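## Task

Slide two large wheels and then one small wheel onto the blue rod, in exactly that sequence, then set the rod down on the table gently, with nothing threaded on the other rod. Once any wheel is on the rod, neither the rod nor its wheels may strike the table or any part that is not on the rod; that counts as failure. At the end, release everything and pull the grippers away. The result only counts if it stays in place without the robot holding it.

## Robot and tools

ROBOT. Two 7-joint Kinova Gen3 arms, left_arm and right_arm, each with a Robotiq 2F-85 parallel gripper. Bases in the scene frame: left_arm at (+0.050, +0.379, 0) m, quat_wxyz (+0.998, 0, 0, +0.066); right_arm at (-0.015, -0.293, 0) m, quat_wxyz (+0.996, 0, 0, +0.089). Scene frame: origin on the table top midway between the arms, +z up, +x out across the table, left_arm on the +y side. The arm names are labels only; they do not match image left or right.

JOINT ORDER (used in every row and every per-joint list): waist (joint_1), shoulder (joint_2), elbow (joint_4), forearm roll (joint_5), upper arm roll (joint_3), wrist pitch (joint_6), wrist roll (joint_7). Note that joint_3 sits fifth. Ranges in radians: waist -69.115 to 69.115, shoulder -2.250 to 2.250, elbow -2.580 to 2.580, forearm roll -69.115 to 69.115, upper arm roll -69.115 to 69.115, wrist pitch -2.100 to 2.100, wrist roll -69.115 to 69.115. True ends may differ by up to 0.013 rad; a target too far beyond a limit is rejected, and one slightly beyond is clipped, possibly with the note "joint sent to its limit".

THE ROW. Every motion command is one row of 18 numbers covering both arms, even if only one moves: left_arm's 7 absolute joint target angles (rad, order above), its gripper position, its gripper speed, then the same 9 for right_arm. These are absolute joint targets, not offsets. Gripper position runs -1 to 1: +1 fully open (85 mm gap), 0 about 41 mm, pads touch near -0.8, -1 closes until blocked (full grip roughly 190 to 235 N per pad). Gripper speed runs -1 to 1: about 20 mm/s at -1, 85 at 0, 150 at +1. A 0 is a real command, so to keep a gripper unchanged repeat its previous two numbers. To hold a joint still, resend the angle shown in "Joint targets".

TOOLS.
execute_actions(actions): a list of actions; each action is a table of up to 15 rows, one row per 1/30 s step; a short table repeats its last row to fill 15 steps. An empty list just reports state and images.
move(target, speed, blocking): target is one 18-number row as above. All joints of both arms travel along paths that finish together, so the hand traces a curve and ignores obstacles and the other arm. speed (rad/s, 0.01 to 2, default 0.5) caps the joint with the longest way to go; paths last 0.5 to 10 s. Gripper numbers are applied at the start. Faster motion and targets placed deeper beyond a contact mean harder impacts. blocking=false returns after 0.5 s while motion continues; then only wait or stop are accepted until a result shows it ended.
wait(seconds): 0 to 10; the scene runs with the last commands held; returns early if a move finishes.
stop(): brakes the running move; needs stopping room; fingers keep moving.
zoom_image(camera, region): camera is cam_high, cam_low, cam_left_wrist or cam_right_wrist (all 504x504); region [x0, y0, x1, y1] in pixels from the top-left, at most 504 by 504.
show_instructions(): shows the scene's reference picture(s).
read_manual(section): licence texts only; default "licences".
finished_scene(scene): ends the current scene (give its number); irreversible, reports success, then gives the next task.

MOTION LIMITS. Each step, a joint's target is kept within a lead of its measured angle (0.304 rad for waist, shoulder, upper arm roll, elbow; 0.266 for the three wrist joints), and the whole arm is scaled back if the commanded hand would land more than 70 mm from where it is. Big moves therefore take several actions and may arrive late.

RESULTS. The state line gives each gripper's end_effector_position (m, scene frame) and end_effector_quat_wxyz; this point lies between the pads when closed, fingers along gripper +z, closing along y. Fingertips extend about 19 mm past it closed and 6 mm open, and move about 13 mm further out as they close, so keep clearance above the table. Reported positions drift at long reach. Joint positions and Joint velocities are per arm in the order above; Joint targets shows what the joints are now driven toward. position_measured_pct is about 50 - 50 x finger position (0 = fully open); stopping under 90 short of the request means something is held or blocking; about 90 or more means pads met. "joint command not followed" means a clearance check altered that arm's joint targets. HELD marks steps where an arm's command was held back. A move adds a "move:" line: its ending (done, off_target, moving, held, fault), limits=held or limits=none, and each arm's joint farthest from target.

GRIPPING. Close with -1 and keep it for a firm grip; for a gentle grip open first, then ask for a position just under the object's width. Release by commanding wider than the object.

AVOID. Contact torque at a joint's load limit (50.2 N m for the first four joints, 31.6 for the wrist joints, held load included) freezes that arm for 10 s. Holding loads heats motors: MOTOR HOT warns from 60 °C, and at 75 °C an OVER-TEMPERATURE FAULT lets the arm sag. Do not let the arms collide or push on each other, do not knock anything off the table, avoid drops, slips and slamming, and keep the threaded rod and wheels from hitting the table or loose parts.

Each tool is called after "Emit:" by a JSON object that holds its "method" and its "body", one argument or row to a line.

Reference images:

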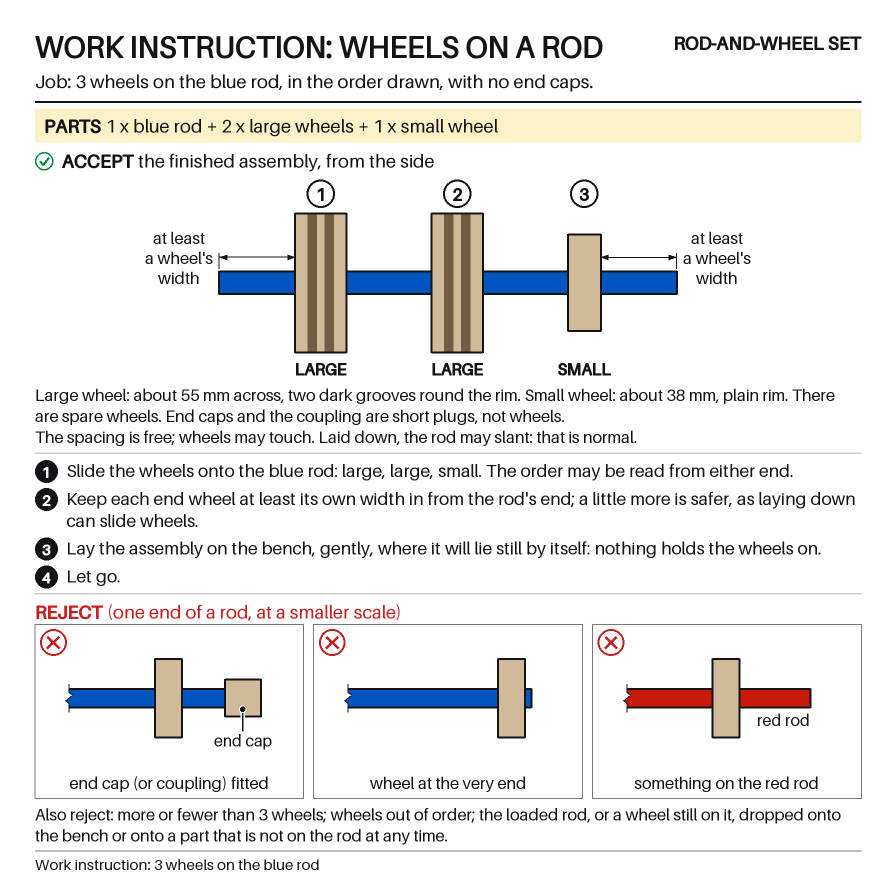

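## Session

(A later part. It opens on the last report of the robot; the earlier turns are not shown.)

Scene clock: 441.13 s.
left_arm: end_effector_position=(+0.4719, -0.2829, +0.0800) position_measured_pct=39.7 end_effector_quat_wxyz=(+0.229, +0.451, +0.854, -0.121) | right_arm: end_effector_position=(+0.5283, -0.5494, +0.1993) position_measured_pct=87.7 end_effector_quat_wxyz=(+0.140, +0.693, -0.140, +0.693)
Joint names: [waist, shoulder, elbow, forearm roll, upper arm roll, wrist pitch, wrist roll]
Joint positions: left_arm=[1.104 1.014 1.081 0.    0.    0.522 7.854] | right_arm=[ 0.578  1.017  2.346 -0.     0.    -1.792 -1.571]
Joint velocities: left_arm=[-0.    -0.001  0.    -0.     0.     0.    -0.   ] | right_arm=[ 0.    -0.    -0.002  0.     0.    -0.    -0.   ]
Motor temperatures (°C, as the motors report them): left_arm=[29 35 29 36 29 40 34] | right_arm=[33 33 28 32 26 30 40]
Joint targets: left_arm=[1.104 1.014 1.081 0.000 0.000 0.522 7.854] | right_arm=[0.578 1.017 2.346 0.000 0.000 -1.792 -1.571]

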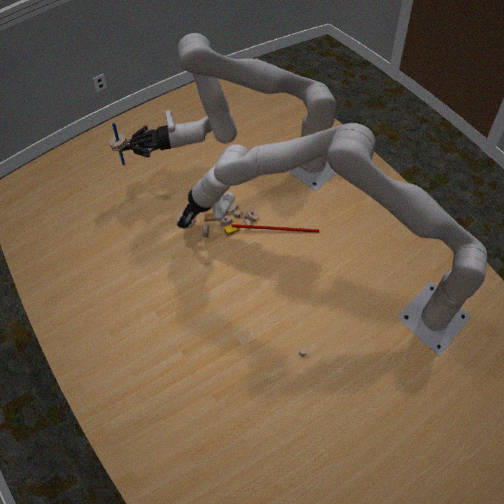

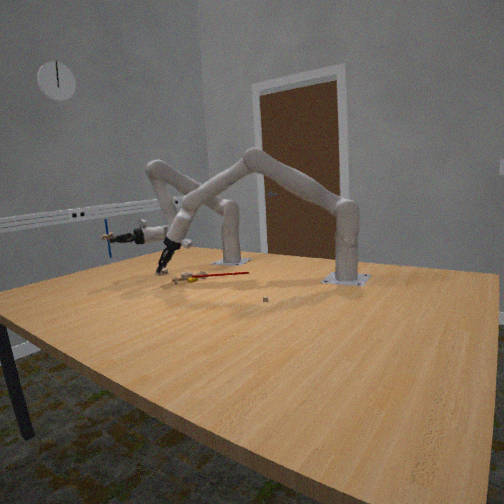

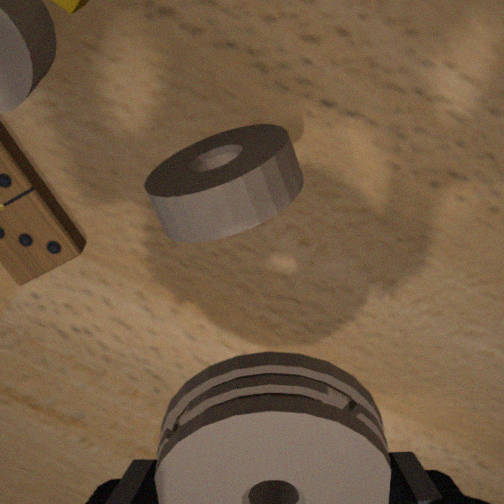

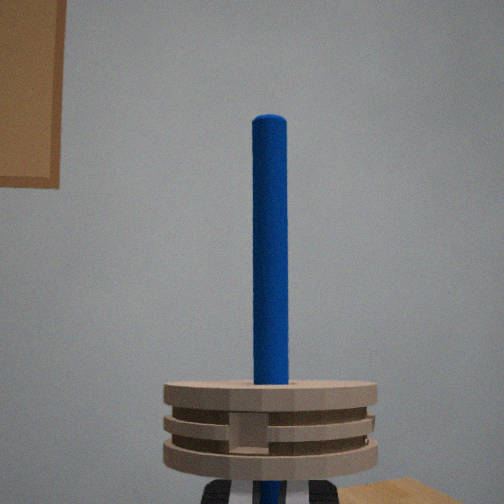

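Emit:
{"method": "move", "body": {
  "target": [1.096,0.75,0.70,0,0,1.168,7.854,-1,0, 0.578,1.017,2.346,0,0,-1.792,-1.571,-1,0],
  "speed": 0.6
}}

Emit:
{"method": "move", "body": {
  "target": [0.7548,0.3241,1.3714,0,0,0.9225,7.854,-1,0, -0.1,1.017,2.346,0,0,-1.792,-1.571,-1,0],
  "speed": 0.5
}}

Emit:
{"method": "move", "body": {
  "target": [0.7548,0.3241,1.3714,0,0,0.9225,7.854,-1,0, -0.372,1.017,2.346,0,0,-1.792,-1.571,-1,0],
  "speed": 0.3
}}

Scene clock: 444.63 s.
left_arm: end_effector_position=(+0.4598, -0.2545, +0.3610) position_measured_pct=39.7 end_effector_quat_wxyz=(+0.229, +0.448, +0.856, -0.120) | right_arm: end_effector_position=(+0.5283, -0.5494, +0.1993) position_measured_pct=87.7 end_effector_quat_wxyz=(+0.140, +0.693, -0.140, +0.693)
Joint names: [waist, shoulder, elbow, forearm roll, upper arm roll, wrist pitch, wrist roll]
Joint positions: left_arm=[ 1.096  0.75   0.7   -0.    -0.     1.168  7.854] | right_arm=[ 0.578  1.017  2.346 -0.     0.    -1.792 -1.571]
Joint velocities: left_arm=[-0.     0.002  0.001 -0.    -0.     0.001  0.001] | right_arm=[ 0.  0. -0.  0.  0. -0. -0.]
Motor temperatures (°C, as the motors report them): left_arm=[29 35 29 36 29 40 34] | right_arm=[33 33 28 32 26 30 40]
Joint targets: left_arm=[1.096 0.750 0.700 0.000 0.000 1.168 7.854] | right_arm=[0.578 1.017 2.346 0.000 0.000 -1.792 -1.571]
move: done; limits=none; left_arm: farthest joint: the waist, 0.000 radians from its target (0.008 radians at the start); right_arm: farthest joint: the waist, 0.000 radians from its target (0.000 radians at the start)

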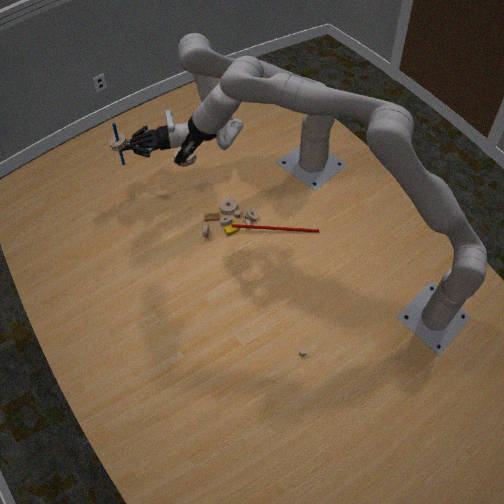

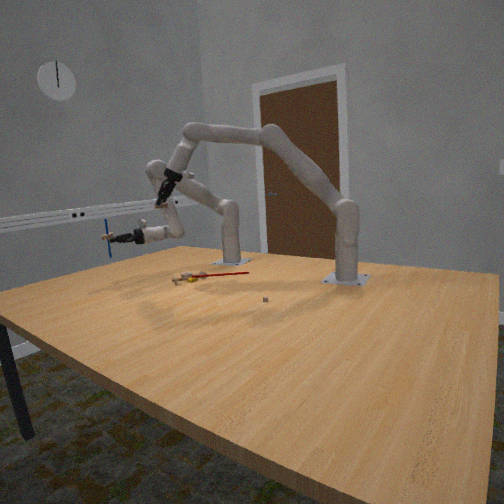

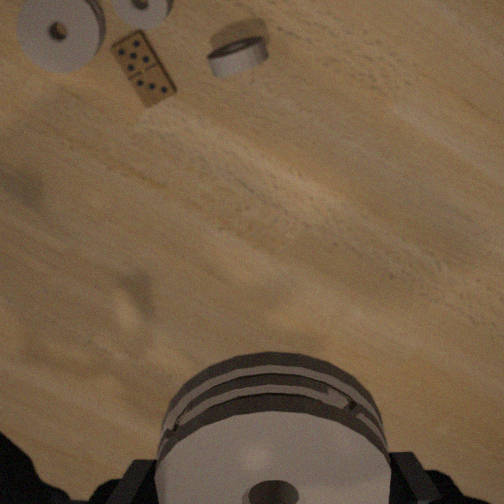

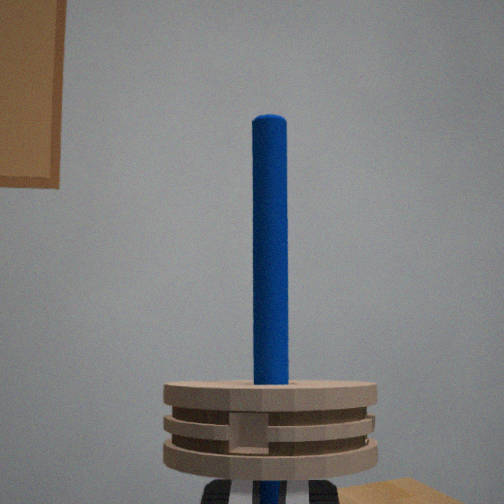

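Scene clock: 446.57 s.
left_arm: end_effector_position=(+0.5240, +0.0083, +0.3749) position_measured_pct=39.7 end_effector_quat_wxyz=(+0.246, +0.296, +0.920, -0.079) | right_arm: end_effector_position=(+0.5689, -0.1521, +0.1993) position_measured_pct=87.7 end_effector_quat_wxyz=(-0.098, +0.700, +0.098, +0.700)
Joint names: [waist, shoulder, elbow, forearm roll, upper arm roll, wrist pitch, wrist roll]
Joint positions: left_arm=[ 0.755  0.324  1.371 -0.    -0.     0.922  7.854] | right_arm=[-0.1    1.017  2.346  0.    -0.    -1.792 -1.571]
Joint velocities: left_arm=[-0.001 -0.001 -0.     0.     0.     0.001  0.   ] | right_arm=[-0.003  0.    -0.    -0.     0.     0.     0.   ]
Motor temperatures (°C, as the motors report them): left_arm=[29 35 29 36 29 40 34] | right_arm=[33 33 28 32 26 30 40]
Joint targets: left_arm=[0.755 0.324 1.371 0.000 0.000 0.922 7.854] | right_arm=[-0.100 1.017 2.346 0.000 0.000 -1.792 -1.571]
move: done; limits=none; left_arm: farthest joint: the waist, 0.000 radians from its target (0.341 radians at the start); right_arm: farthest joint: the waist, 0.000 radians from its target (0.678 radians at the start)

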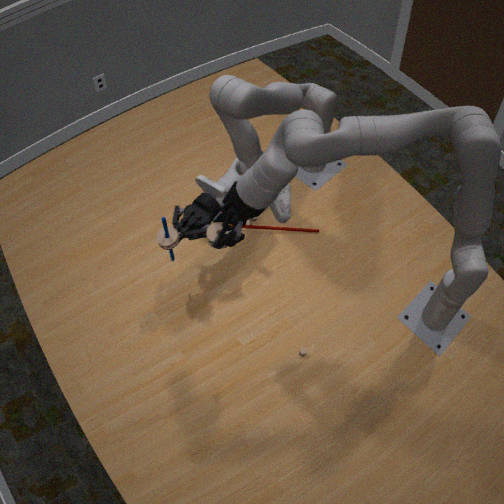

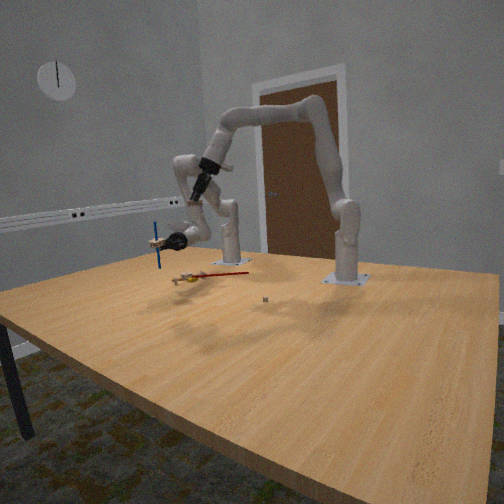

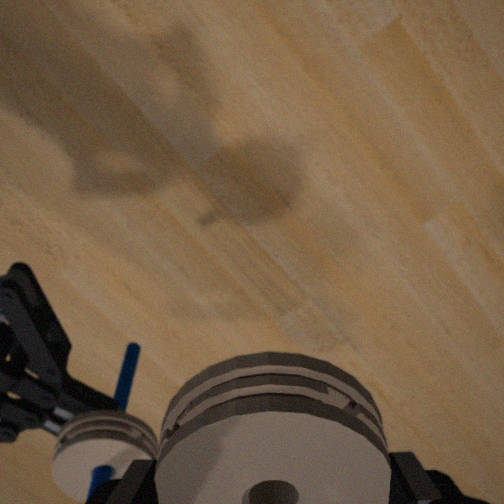

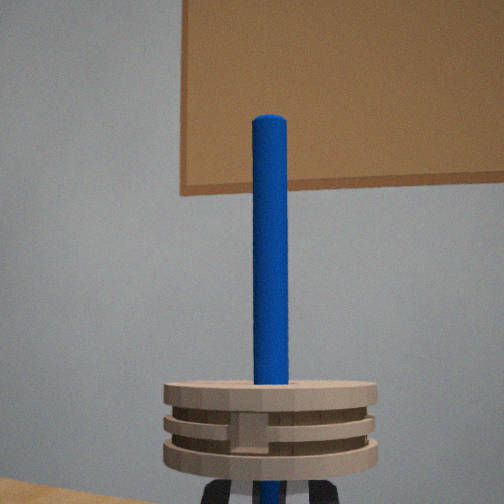

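Scene clock: 447.97 s.
left_arm: end_effector_position=(+0.5240, +0.0084, +0.3750) position_measured_pct=39.7 end_effector_quat_wxyz=(+0.246, +0.296, +0.920, -0.079) | right_arm: end_effector_position=(+0.5095, -0.0005, +0.1993) position_measured_pct=87.7 end_effector_quat_wxyz=(-0.192, +0.681, +0.192, +0.680)
Joint names: [waist, shoulder, elbow, forearm roll, upper arm roll, wrist pitch, wrist roll]
Joint positions: left_arm=[0.755 0.324 1.371 0.    0.    0.922 7.854] | right_arm=[-0.372  1.017  2.346  0.    -0.    -1.792 -1.571]
Joint velocities: left_arm=[-0.001  0.     0.    -0.    -0.    -0.     0.001] | right_arm=[-0.003 -0.     0.    -0.     0.    -0.     0.   ]
Motor temperatures (°C, as the motors report them): left_arm=[29 35 29 36 29 40 34] | right_arm=[33 33 28 32 26 30 40]
Joint targets: left_arm=[0.755 0.324 1.371 0.000 0.000 0.922 7.854] | right_arm=[-0.372 1.017 2.346 0.000 0.000 -1.792 -1.571]
move: done; limits=none; left_arm: farthest joint: the waist, 0.000 radians from its target (0.000 radians at the start); right_arm: farthest joint: the waist, 0.000 radians from its target (0.272 radians at the start)

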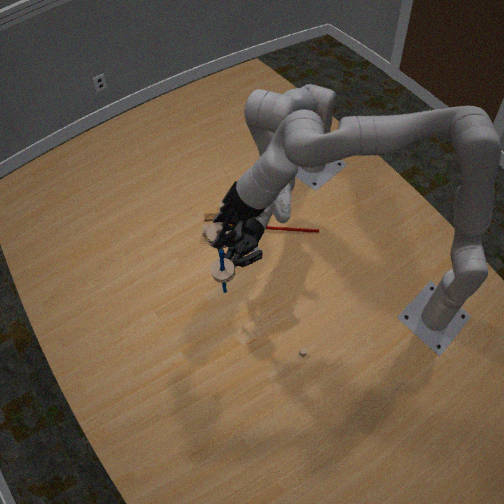

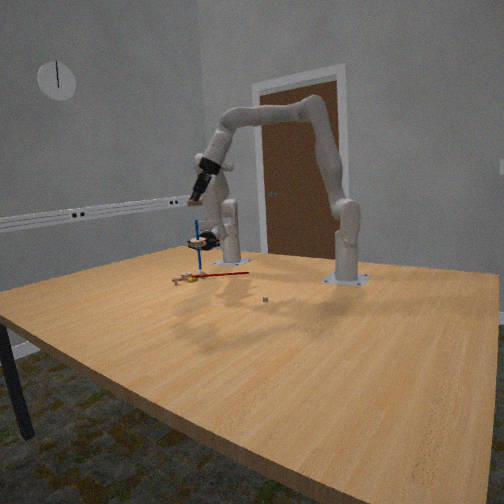

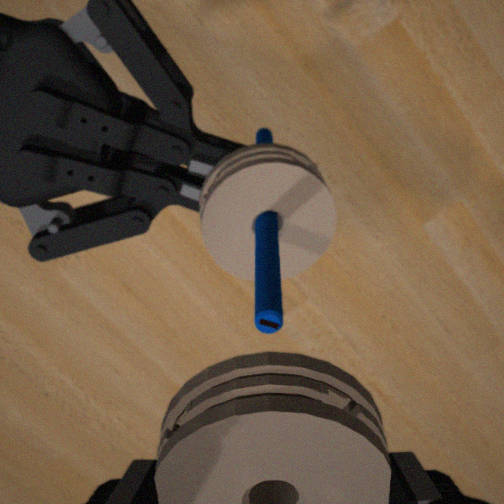

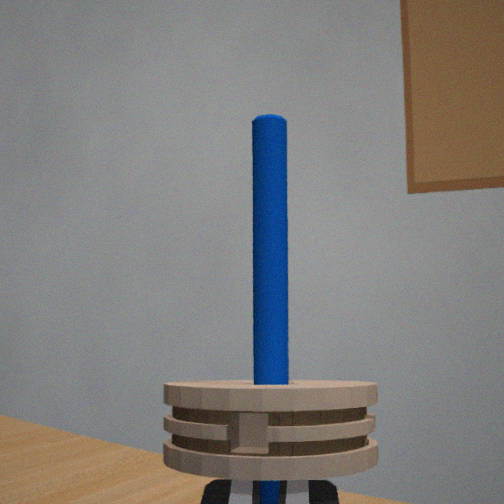

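Emit:
{"method": "move", "body": {
  "target": [0.7553,0.3344,1.4533,0,0,0.8303,7.854,-1,0, -0.372,1.017,2.346,0,0,-1.792,-1.571,-1,0],
  "speed": 0.15
}}

Emit:
{"method": "zoom_image", "body": {
  "camera": "cam_right_wrist",
  "region": [190,0,350,160]
}}

Scene clock: 451.47 s.
left_arm: end_effector_position=(+0.5231, +0.0087, +0.3450) position_measured_pct=39.7 end_effector_quat_wxyz=(+0.246, +0.296, +0.919, -0.079) | right_arm: end_effector_position=(+0.5094, -0.0003, +0.1993) position_measured_pct=87.7 end_effector_quat_wxyz=(-0.192, +0.681, +0.192, +0.680)
Joint names: [waist, shoulder, elbow, forearm roll, upper arm roll, wrist pitch, wrist roll]
Joint positions: left_arm=[0.755 0.334 1.453 0.    0.    0.83  7.854] | right_arm=[-0.372  1.017  2.346 -0.     0.    -1.792 -1.571]
Joint velocities: left_arm=[ 0.001 -0.001  0.    -0.     0.     0.    -0.001] | right_arm=[-0.     0.    -0.002 -0.     0.    -0.     0.   ]
Motor temperatures (°C, as the motors report them): left_arm=[29 35 29 36 29 40 34] | right_arm=[33 33 28 32 26 30 40]
Joint targets: left_arm=[0.755 0.334 1.453 0.000 0.000 0.830 7.854] | right_arm=[-0.372 1.017 2.346 0.000 0.000 -1.792 -1.571]
move: done; limits=none; left_arm: farthest joint: the waist, 0.000 radians from its target (0.000 radians at the start); right_arm: farthest joint: the waist, 0.000 radians from its target (0.000 radians at the start)

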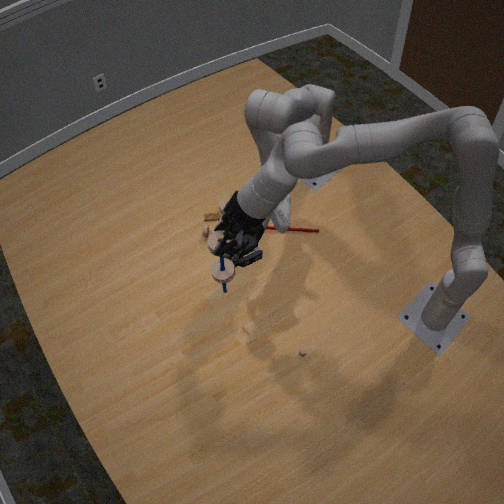

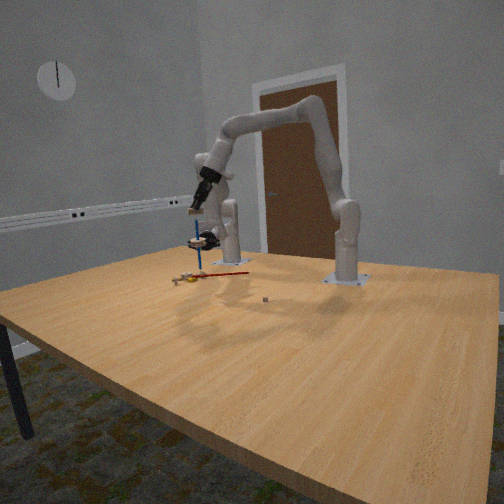

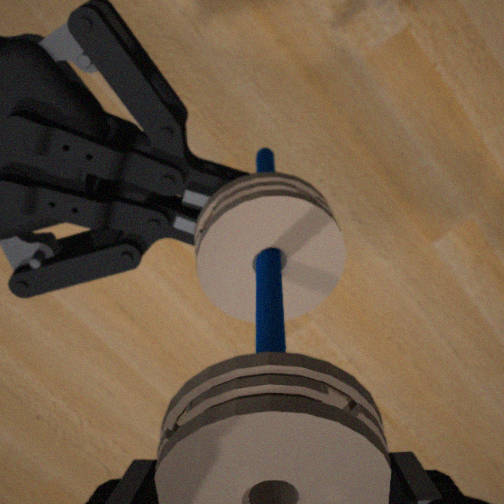

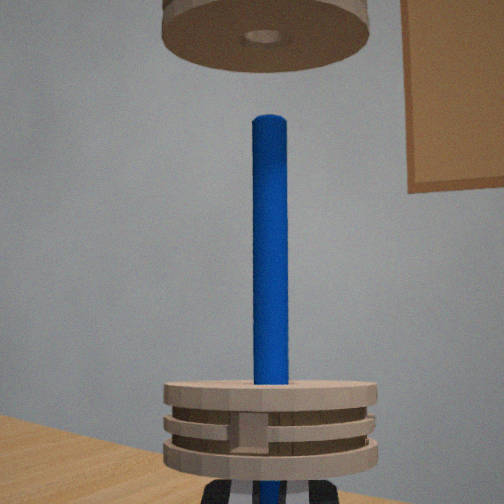

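Region (190, 0, 350, 160) of cam_right_wrist's 504x504 image, scaled by 3.150.

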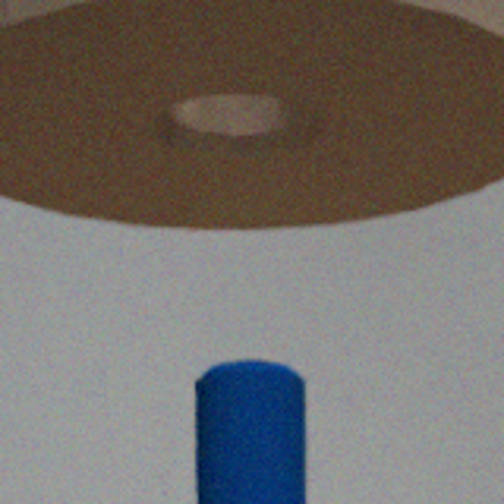

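Emit:
{"method": "move", "body": {
  "target": [0.7553,0.3453,1.4867,0,0,0.7860,7.854,-1,0, -0.372,1.017,2.346,0,0,-1.792,-1.571,-1,0],
  "speed": 0.06
}}

Emit:
{"method": "zoom_image", "body": {
  "camera": "cam_right_wrist",
  "region": [190,0,350,160]
}}

Scene clock: 456.70 s.
left_arm: end_effector_position=(+0.5240, +0.0081, +0.3300) position_measured_pct=39.7 end_effector_quat_wxyz=(+0.246, +0.296, +0.919, -0.079) | right_arm: end_effector_position=(+0.5094, -0.0003, +0.1993) position_measured_pct=87.7 end_effector_quat_wxyz=(-0.192, +0.681, +0.192, +0.680)
Joint names: [waist, shoulder, elbow, forearm roll, upper arm roll, wrist pitch, wrist roll]
Joint positions: left_arm=[ 0.755  0.345  1.487 -0.    -0.     0.786  7.854] | right_arm=[-0.372  1.017  2.346 -0.     0.    -1.792 -1.571]
Joint velocities: left_arm=[ 0.     0.001  0.     0.001 -0.    -0.    -0.   ] | right_arm=[-0.001 -0.    -0.001  0.     0.     0.    -0.   ]
Motor temperatures (°C, as the motors report them): left_arm=[29 35 29 36 29 40 34] | right_arm=[33 33 28 32 26 30 40]
Joint targets: left_arm=[0.755 0.345 1.487 0.000 0.000 0.786 7.854] | right_arm=[-0.372 1.017 2.346 0.000 0.000 -1.792 -1.571]
move: done; limits=none; left_arm: farthest joint: the waist, 0.000 radians from its target (0.000 radians at the start); right_arm: farthest joint: the waist, 0.000 radians from its target (0.000 radians at the start)

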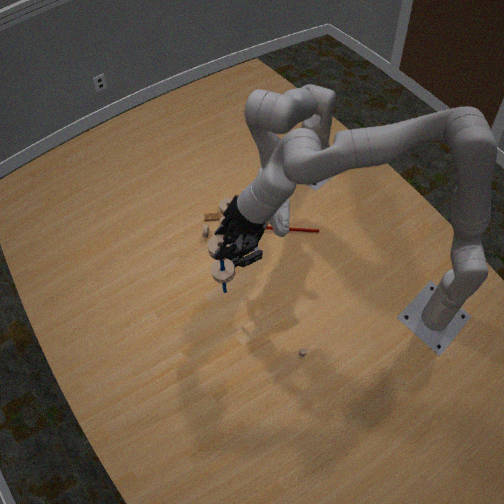

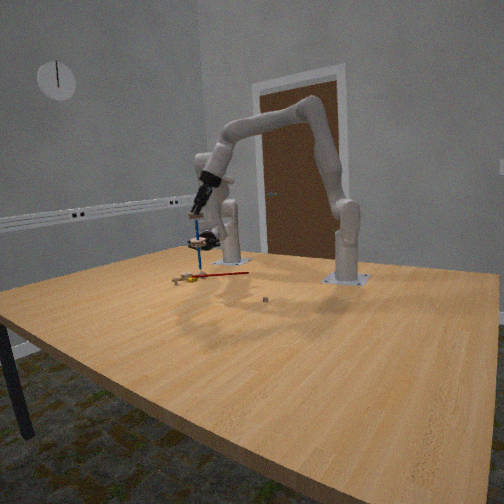

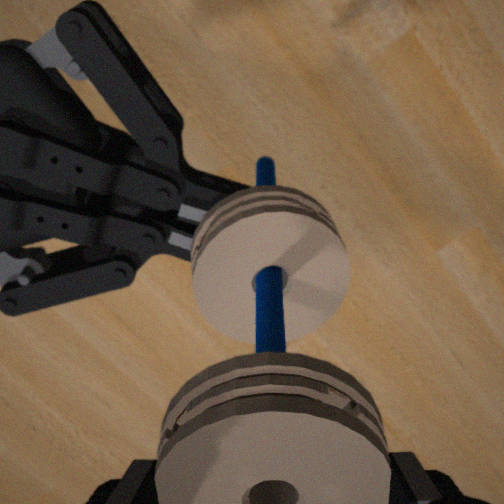

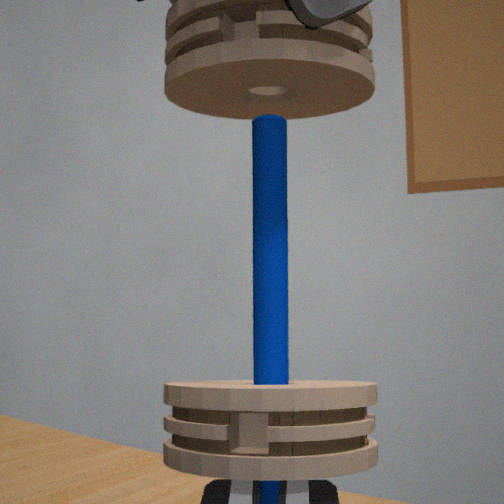

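Region (190, 0, 350, 160) of cam_right_wrist's 504x504 image, scaled by 3.150.

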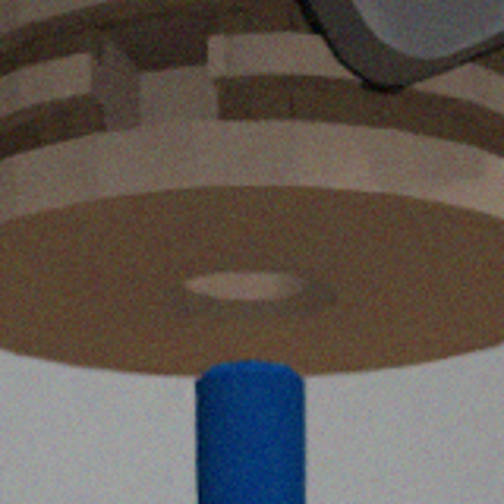

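Aligned. Descend with offsets.

Emit:
{"method": "move", "body": {
  "target": [0.7553,0.3624,1.5446,0,0,0.7111,7.854,-1,0, -0.372,1.017,2.346,0,0,-1.792,-1.571,-1,0],
  "speed": 0.04
}}

Scene clock: 460.00 s.
left_arm: end_effector_position=(+0.5238, +0.0082, +0.3049) position_measured_pct=39.7 end_effector_quat_wxyz=(+0.246, +0.296, +0.919, -0.079) | right_arm: end_effector_position=(+0.5094, -0.0003, +0.1993) position_measured_pct=87.7 end_effector_quat_wxyz=(-0.192, +0.681, +0.192, +0.680)
Joint names: [waist, shoulder, elbow, forearm roll, upper arm roll, wrist pitch, wrist roll]
Joint positions: left_arm=[ 0.755  0.362  1.545  0.    -0.     0.711  7.854] | right_arm=[-0.372  1.017  2.346 -0.     0.    -1.792 -1.571]
Joint velocities: left_arm=[ 0.002  0.001 -0.    -0.    -0.    -0.001 -0.001] | right_arm=[ 0.  0. -0. -0. -0. -0.  0.]
Motor temperatures (°C, as the motors report them): left_arm=[29 35 29 36 29 40 34] | right_arm=[33 33 28 32 26 30 40]
Joint targets: left_arm=[0.755 0.362 1.545 0.000 0.000 0.711 7.854] | right_arm=[-0.372 1.017 2.346 0.000 0.000 -1.792 -1.571]
move: done; limits=none; left_arm: farthest joint: the waist, 0.000 radians from its target (0.000 radians at the start); right_arm: farthest joint: the waist, 0.000 radians from its target (0.000 radians at the start)

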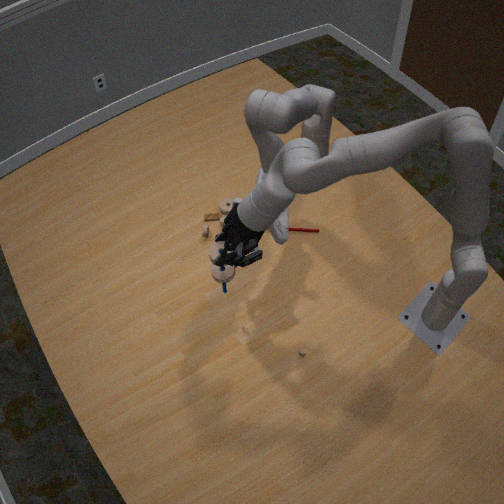

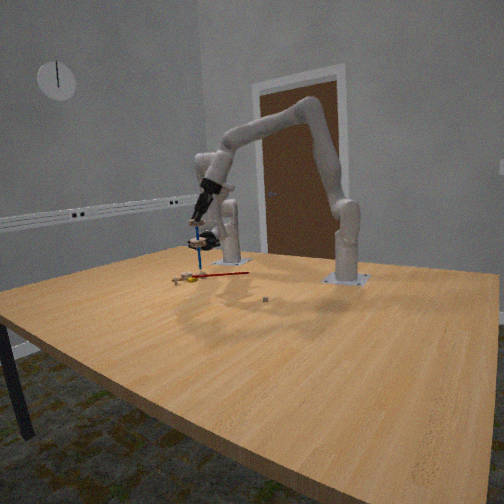

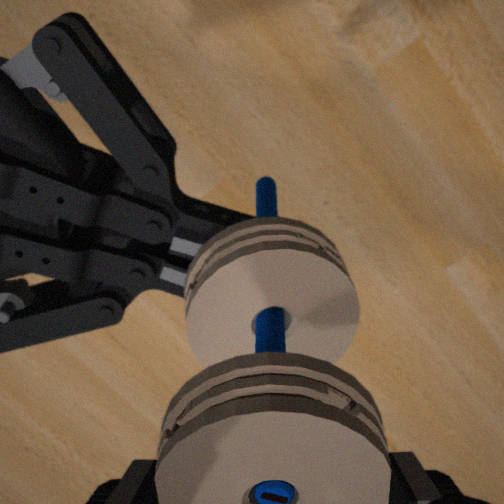

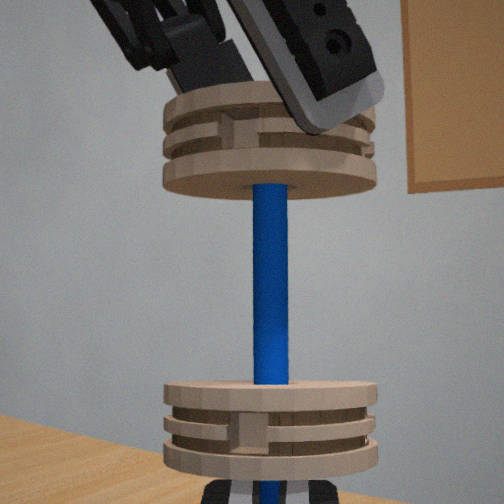

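Emit:
{"method": "move", "body": {
  "target": [0.7553,0.3997,1.6254,0,0,0.5929,7.854,-1,0, -0.372,1.017,2.346,0,0,-1.792,-1.571,-1,0],
  "speed": 0.08
}}

Scene clock: 464.57 s.
left_arm: end_effector_position=(+0.5240, +0.0080, +0.2649) position_measured_pct=39.7 end_effector_quat_wxyz=(+0.246, +0.296, +0.919, -0.079) | right_arm: end_effector_position=(+0.5094, -0.0003, +0.1993) position_measured_pct=87.7 end_effector_quat_wxyz=(-0.192, +0.681, +0.192, +0.680)
Joint names: [waist, shoulder, elbow, forearm roll, upper arm roll, wrist pitch, wrist roll]
Joint positions: left_arm=[0.755 0.4   1.625 0.    0.    0.593 7.854] | right_arm=[-0.372  1.017  2.346 -0.     0.    -1.792 -1.571]
Joint velocities: left_arm=[-0.001  0.     0.     0.001  0.     0.     0.   ] | right_arm=[ 0. -0.  0.  0. -0. -0.  0.]
Motor temperatures (°C, as the motors report them): left_arm=[29 35 29 36 29 40 34] | right_arm=[33 33 28 32 26 30 40]
Joint targets: left_arm=[0.755 0.400 1.625 0.000 0.000 0.593 7.854] | right_arm=[-0.372 1.017 2.346 0.000 0.000 -1.792 -1.571]
move: done; limits=none; left_arm: farthest joint: the waist, 0.000 radians from its target (0.000 radians at the start); right_arm: farthest joint: the waist, 0.000 radians from its target (0.000 radians at the start)

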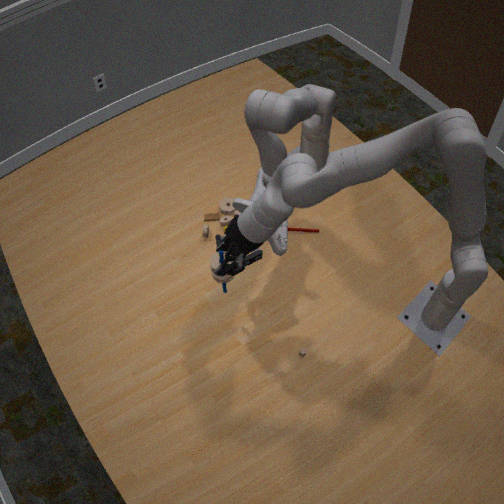

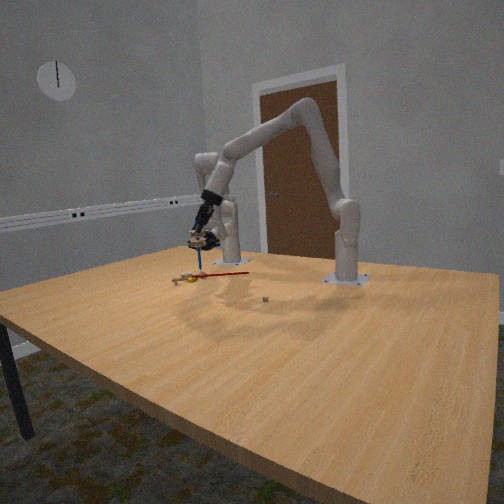

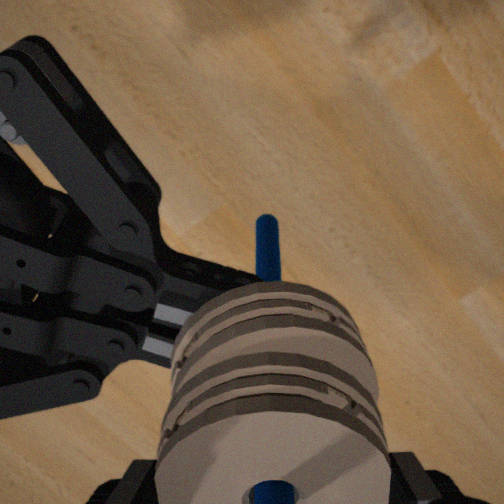

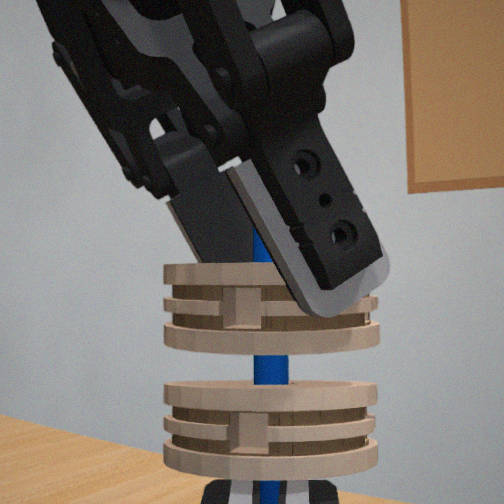

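Gap ~8 mm. Release and raise.

Emit:
{"method": "execute_actions", "body": {
  "actions": [
    [[0.7553,0.3997,1.6254,0,0,0.5929,7.854,0.7,-0.5, -0.372,1.017,2.346,0,0,-1.792,-1.571,-1,0]],
    [[0.7553,0.3997,1.6254,0,0,0.5929,7.854,0.7,-0.5, -0.372,1.017,2.346,0,0,-1.792,-1.571,-1,0]]
  ]
}}

Emit:
{"method": "move", "body": {
  "target": [0.7548,0.3241,1.3714,0,0,0.9225,7.854,0.7,0, -0.372,1.017,2.346,0,0,-1.792,-1.571,-1,0],
  "speed": 0.25
}}

Scene clock: 468.50 s.
left_arm: end_effector_position=(+0.5240, +0.0080, +0.2649) position_measured_pct=15.1 end_effector_quat_wxyz=(+0.246, +0.296, +0.919, -0.079) | right_arm: end_effector_position=(+0.5094, -0.0003, +0.1991) position_measured_pct=87.7 end_effector_quat_wxyz=(-0.192, +0.681, +0.192, +0.680)
Joint names: [waist, shoulder, elbow, forearm roll, upper arm roll, wrist pitch, wrist roll]
Joint positions: left_arm=[0.755 0.4   1.625 0.    0.    0.593 7.854] | right_arm=[-0.372  1.017  2.346  0.    -0.    -1.792 -1.571]
Joint velocities: left_arm=[ 0.001  0.001  0.     0.001 -0.     0.     0.   ] | right_arm=[-0.     0.    -0.001  0.     0.     0.     0.   ]
Motor temperatures (°C, as the motors report them): left_arm=[29 35 29 36 29 40 34] | right_arm=[33 33 28 32 26 30 40]
Joint targets: left_arm=[0.755 0.400 1.625 0.000 0.000 0.593 7.854] | right_arm=[-0.372 1.017 2.346 0.000 0.000 -1.792 -1.571]
Step readings (joint positions; steps 1 to 15: 1st action; 16 to 30: 2nd action):
0: left_arm=[0.755 0.400 1.625 0.000 0.000 0.593 7.854] | right_arm=[-0.372 1.017 2.346 -0.000 0.000 -1.792 -1.571]
1: left_arm=[0.755 0.400 1.625 0.000 0.000 0.593 7.854] | right_arm=[-0.372 1.017 2.346 -0.000 0.000 -1.792 -1.571]
2: left_arm=[0.755 0.400 1.625 0.000 -0.000 0.593 7.854] | right_arm=[-0.372 1.017 2.346 -0.000 0.000 -1.792 -1.571]
4: left_arm=[0.755 0.400 1.625 -0.000 -0.000 0.593 7.854] | right_arm=[-0.372 1.017 2.346 -0.000 0.000 -1.792 -1.571]
8: left_arm=[0.755 0.400 1.625 0.000 0.000 0.593 7.854] | right_arm=[-0.372 1.017 2.346 0.000 -0.000 -1.792 -1.571]
15: left_arm=[0.755 0.400 1.625 0.000 0.000 0.593 7.854] | right_arm=[-0.372 1.017 2.346 0.000 -0.000 -1.792 -1.571]
16: left_arm=[0.755 0.400 1.625 0.000 0.000 0.593 7.854] | right_arm=[-0.372 1.017 2.346 0.000 -0.000 -1.792 -1.571]
17: left_arm=[0.755 0.400 1.625 0.000 0.000 0.593 7.854] | right_arm=[-0.372 1.017 2.346 0.000 -0.000 -1.792 -1.571]
19: left_arm=[0.755 0.400 1.625 0.000 0.000 0.593 7.854] | right_arm=[-0.372 1.017 2.346 0.000 -0.000 -1.792 -1.571]
23: left_arm=[0.755 0.400 1.625 0.000 0.000 0.593 7.854] | right_arm=[-0.372 1.017 2.346 0.000 -0.000 -1.792 -1.571]
30: Joint positions above

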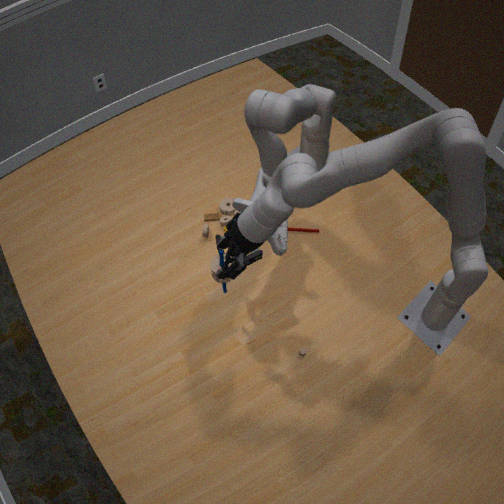

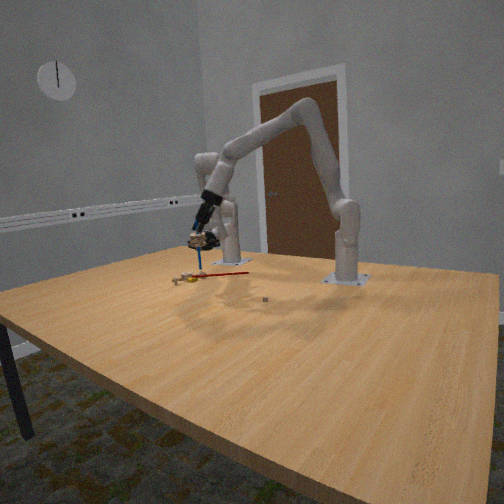

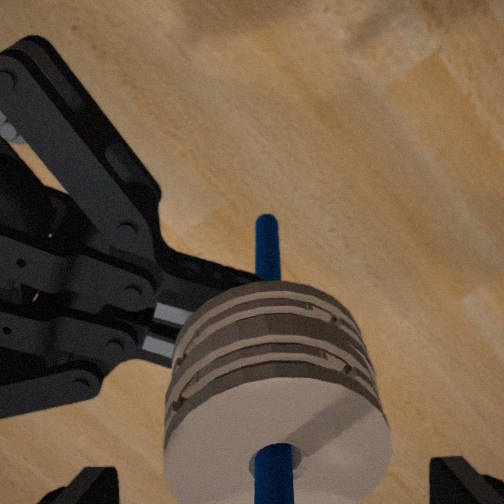

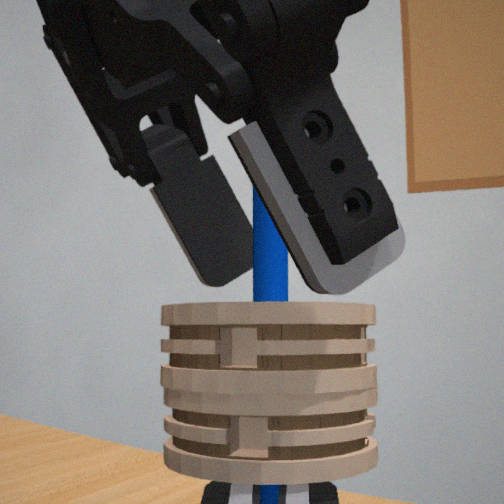

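Scene clock: 470.20 s.
left_arm: end_effector_position=(+0.5240, +0.0084, +0.3750) position_measured_pct=15.1 end_effector_quat_wxyz=(+0.246, +0.296, +0.920, -0.079) | right_arm: end_effector_position=(+0.5094, -0.0003, +0.1991) position_measured_pct=87.7 end_effector_quat_wxyz=(-0.192, +0.681, +0.192, +0.680)
Joint names: [waist, shoulder, elbow, forearm roll, upper arm roll, wrist pitch, wrist roll]
Joint positions: left_arm=[ 0.755  0.324  1.371 -0.    -0.     0.922  7.854] | right_arm=[-0.372  1.017  2.346  0.    -0.    -1.792 -1.571]
Joint velocities: left_arm=[ 0.     0.    -0.001 -0.001 -0.     0.    -0.   ] | right_arm=[ 0.  0.  0. -0. -0. -0.  0.]
Motor temperatures (°C, as the motors report them): left_arm=[29 35 29 36 29 40 34] | right_arm=[33 33 28 32 26 30 40]
Joint targets: left_arm=[0.755 0.324 1.371 0.000 0.000 0.922 7.854] | right_arm=[-0.372 1.017 2.346 0.000 0.000 -1.792 -1.571]
move: done; limits=none; left_arm: farthest joint: the waist, 0.000 radians from its target (0.001 radians at the start); right_arm: farthest joint: the waist, 0.000 radians from its target (0.000 radians at the start)

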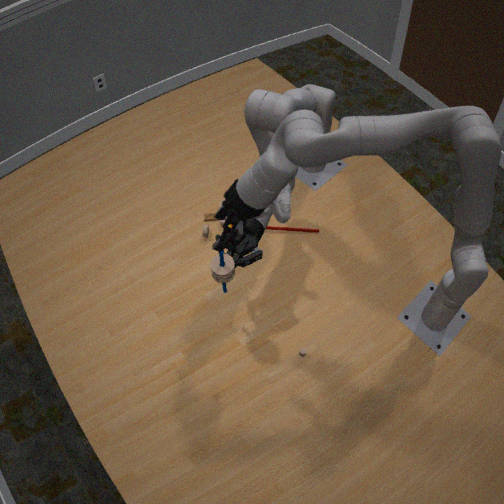

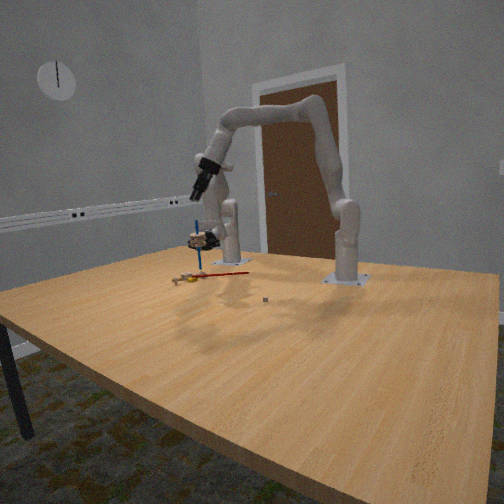

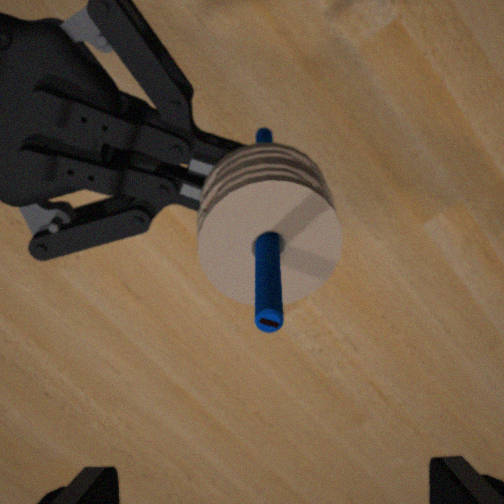

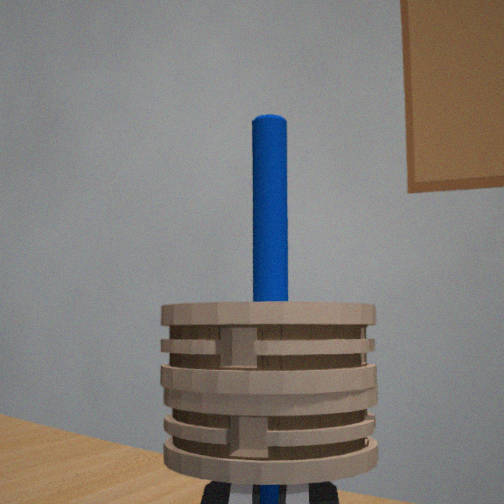

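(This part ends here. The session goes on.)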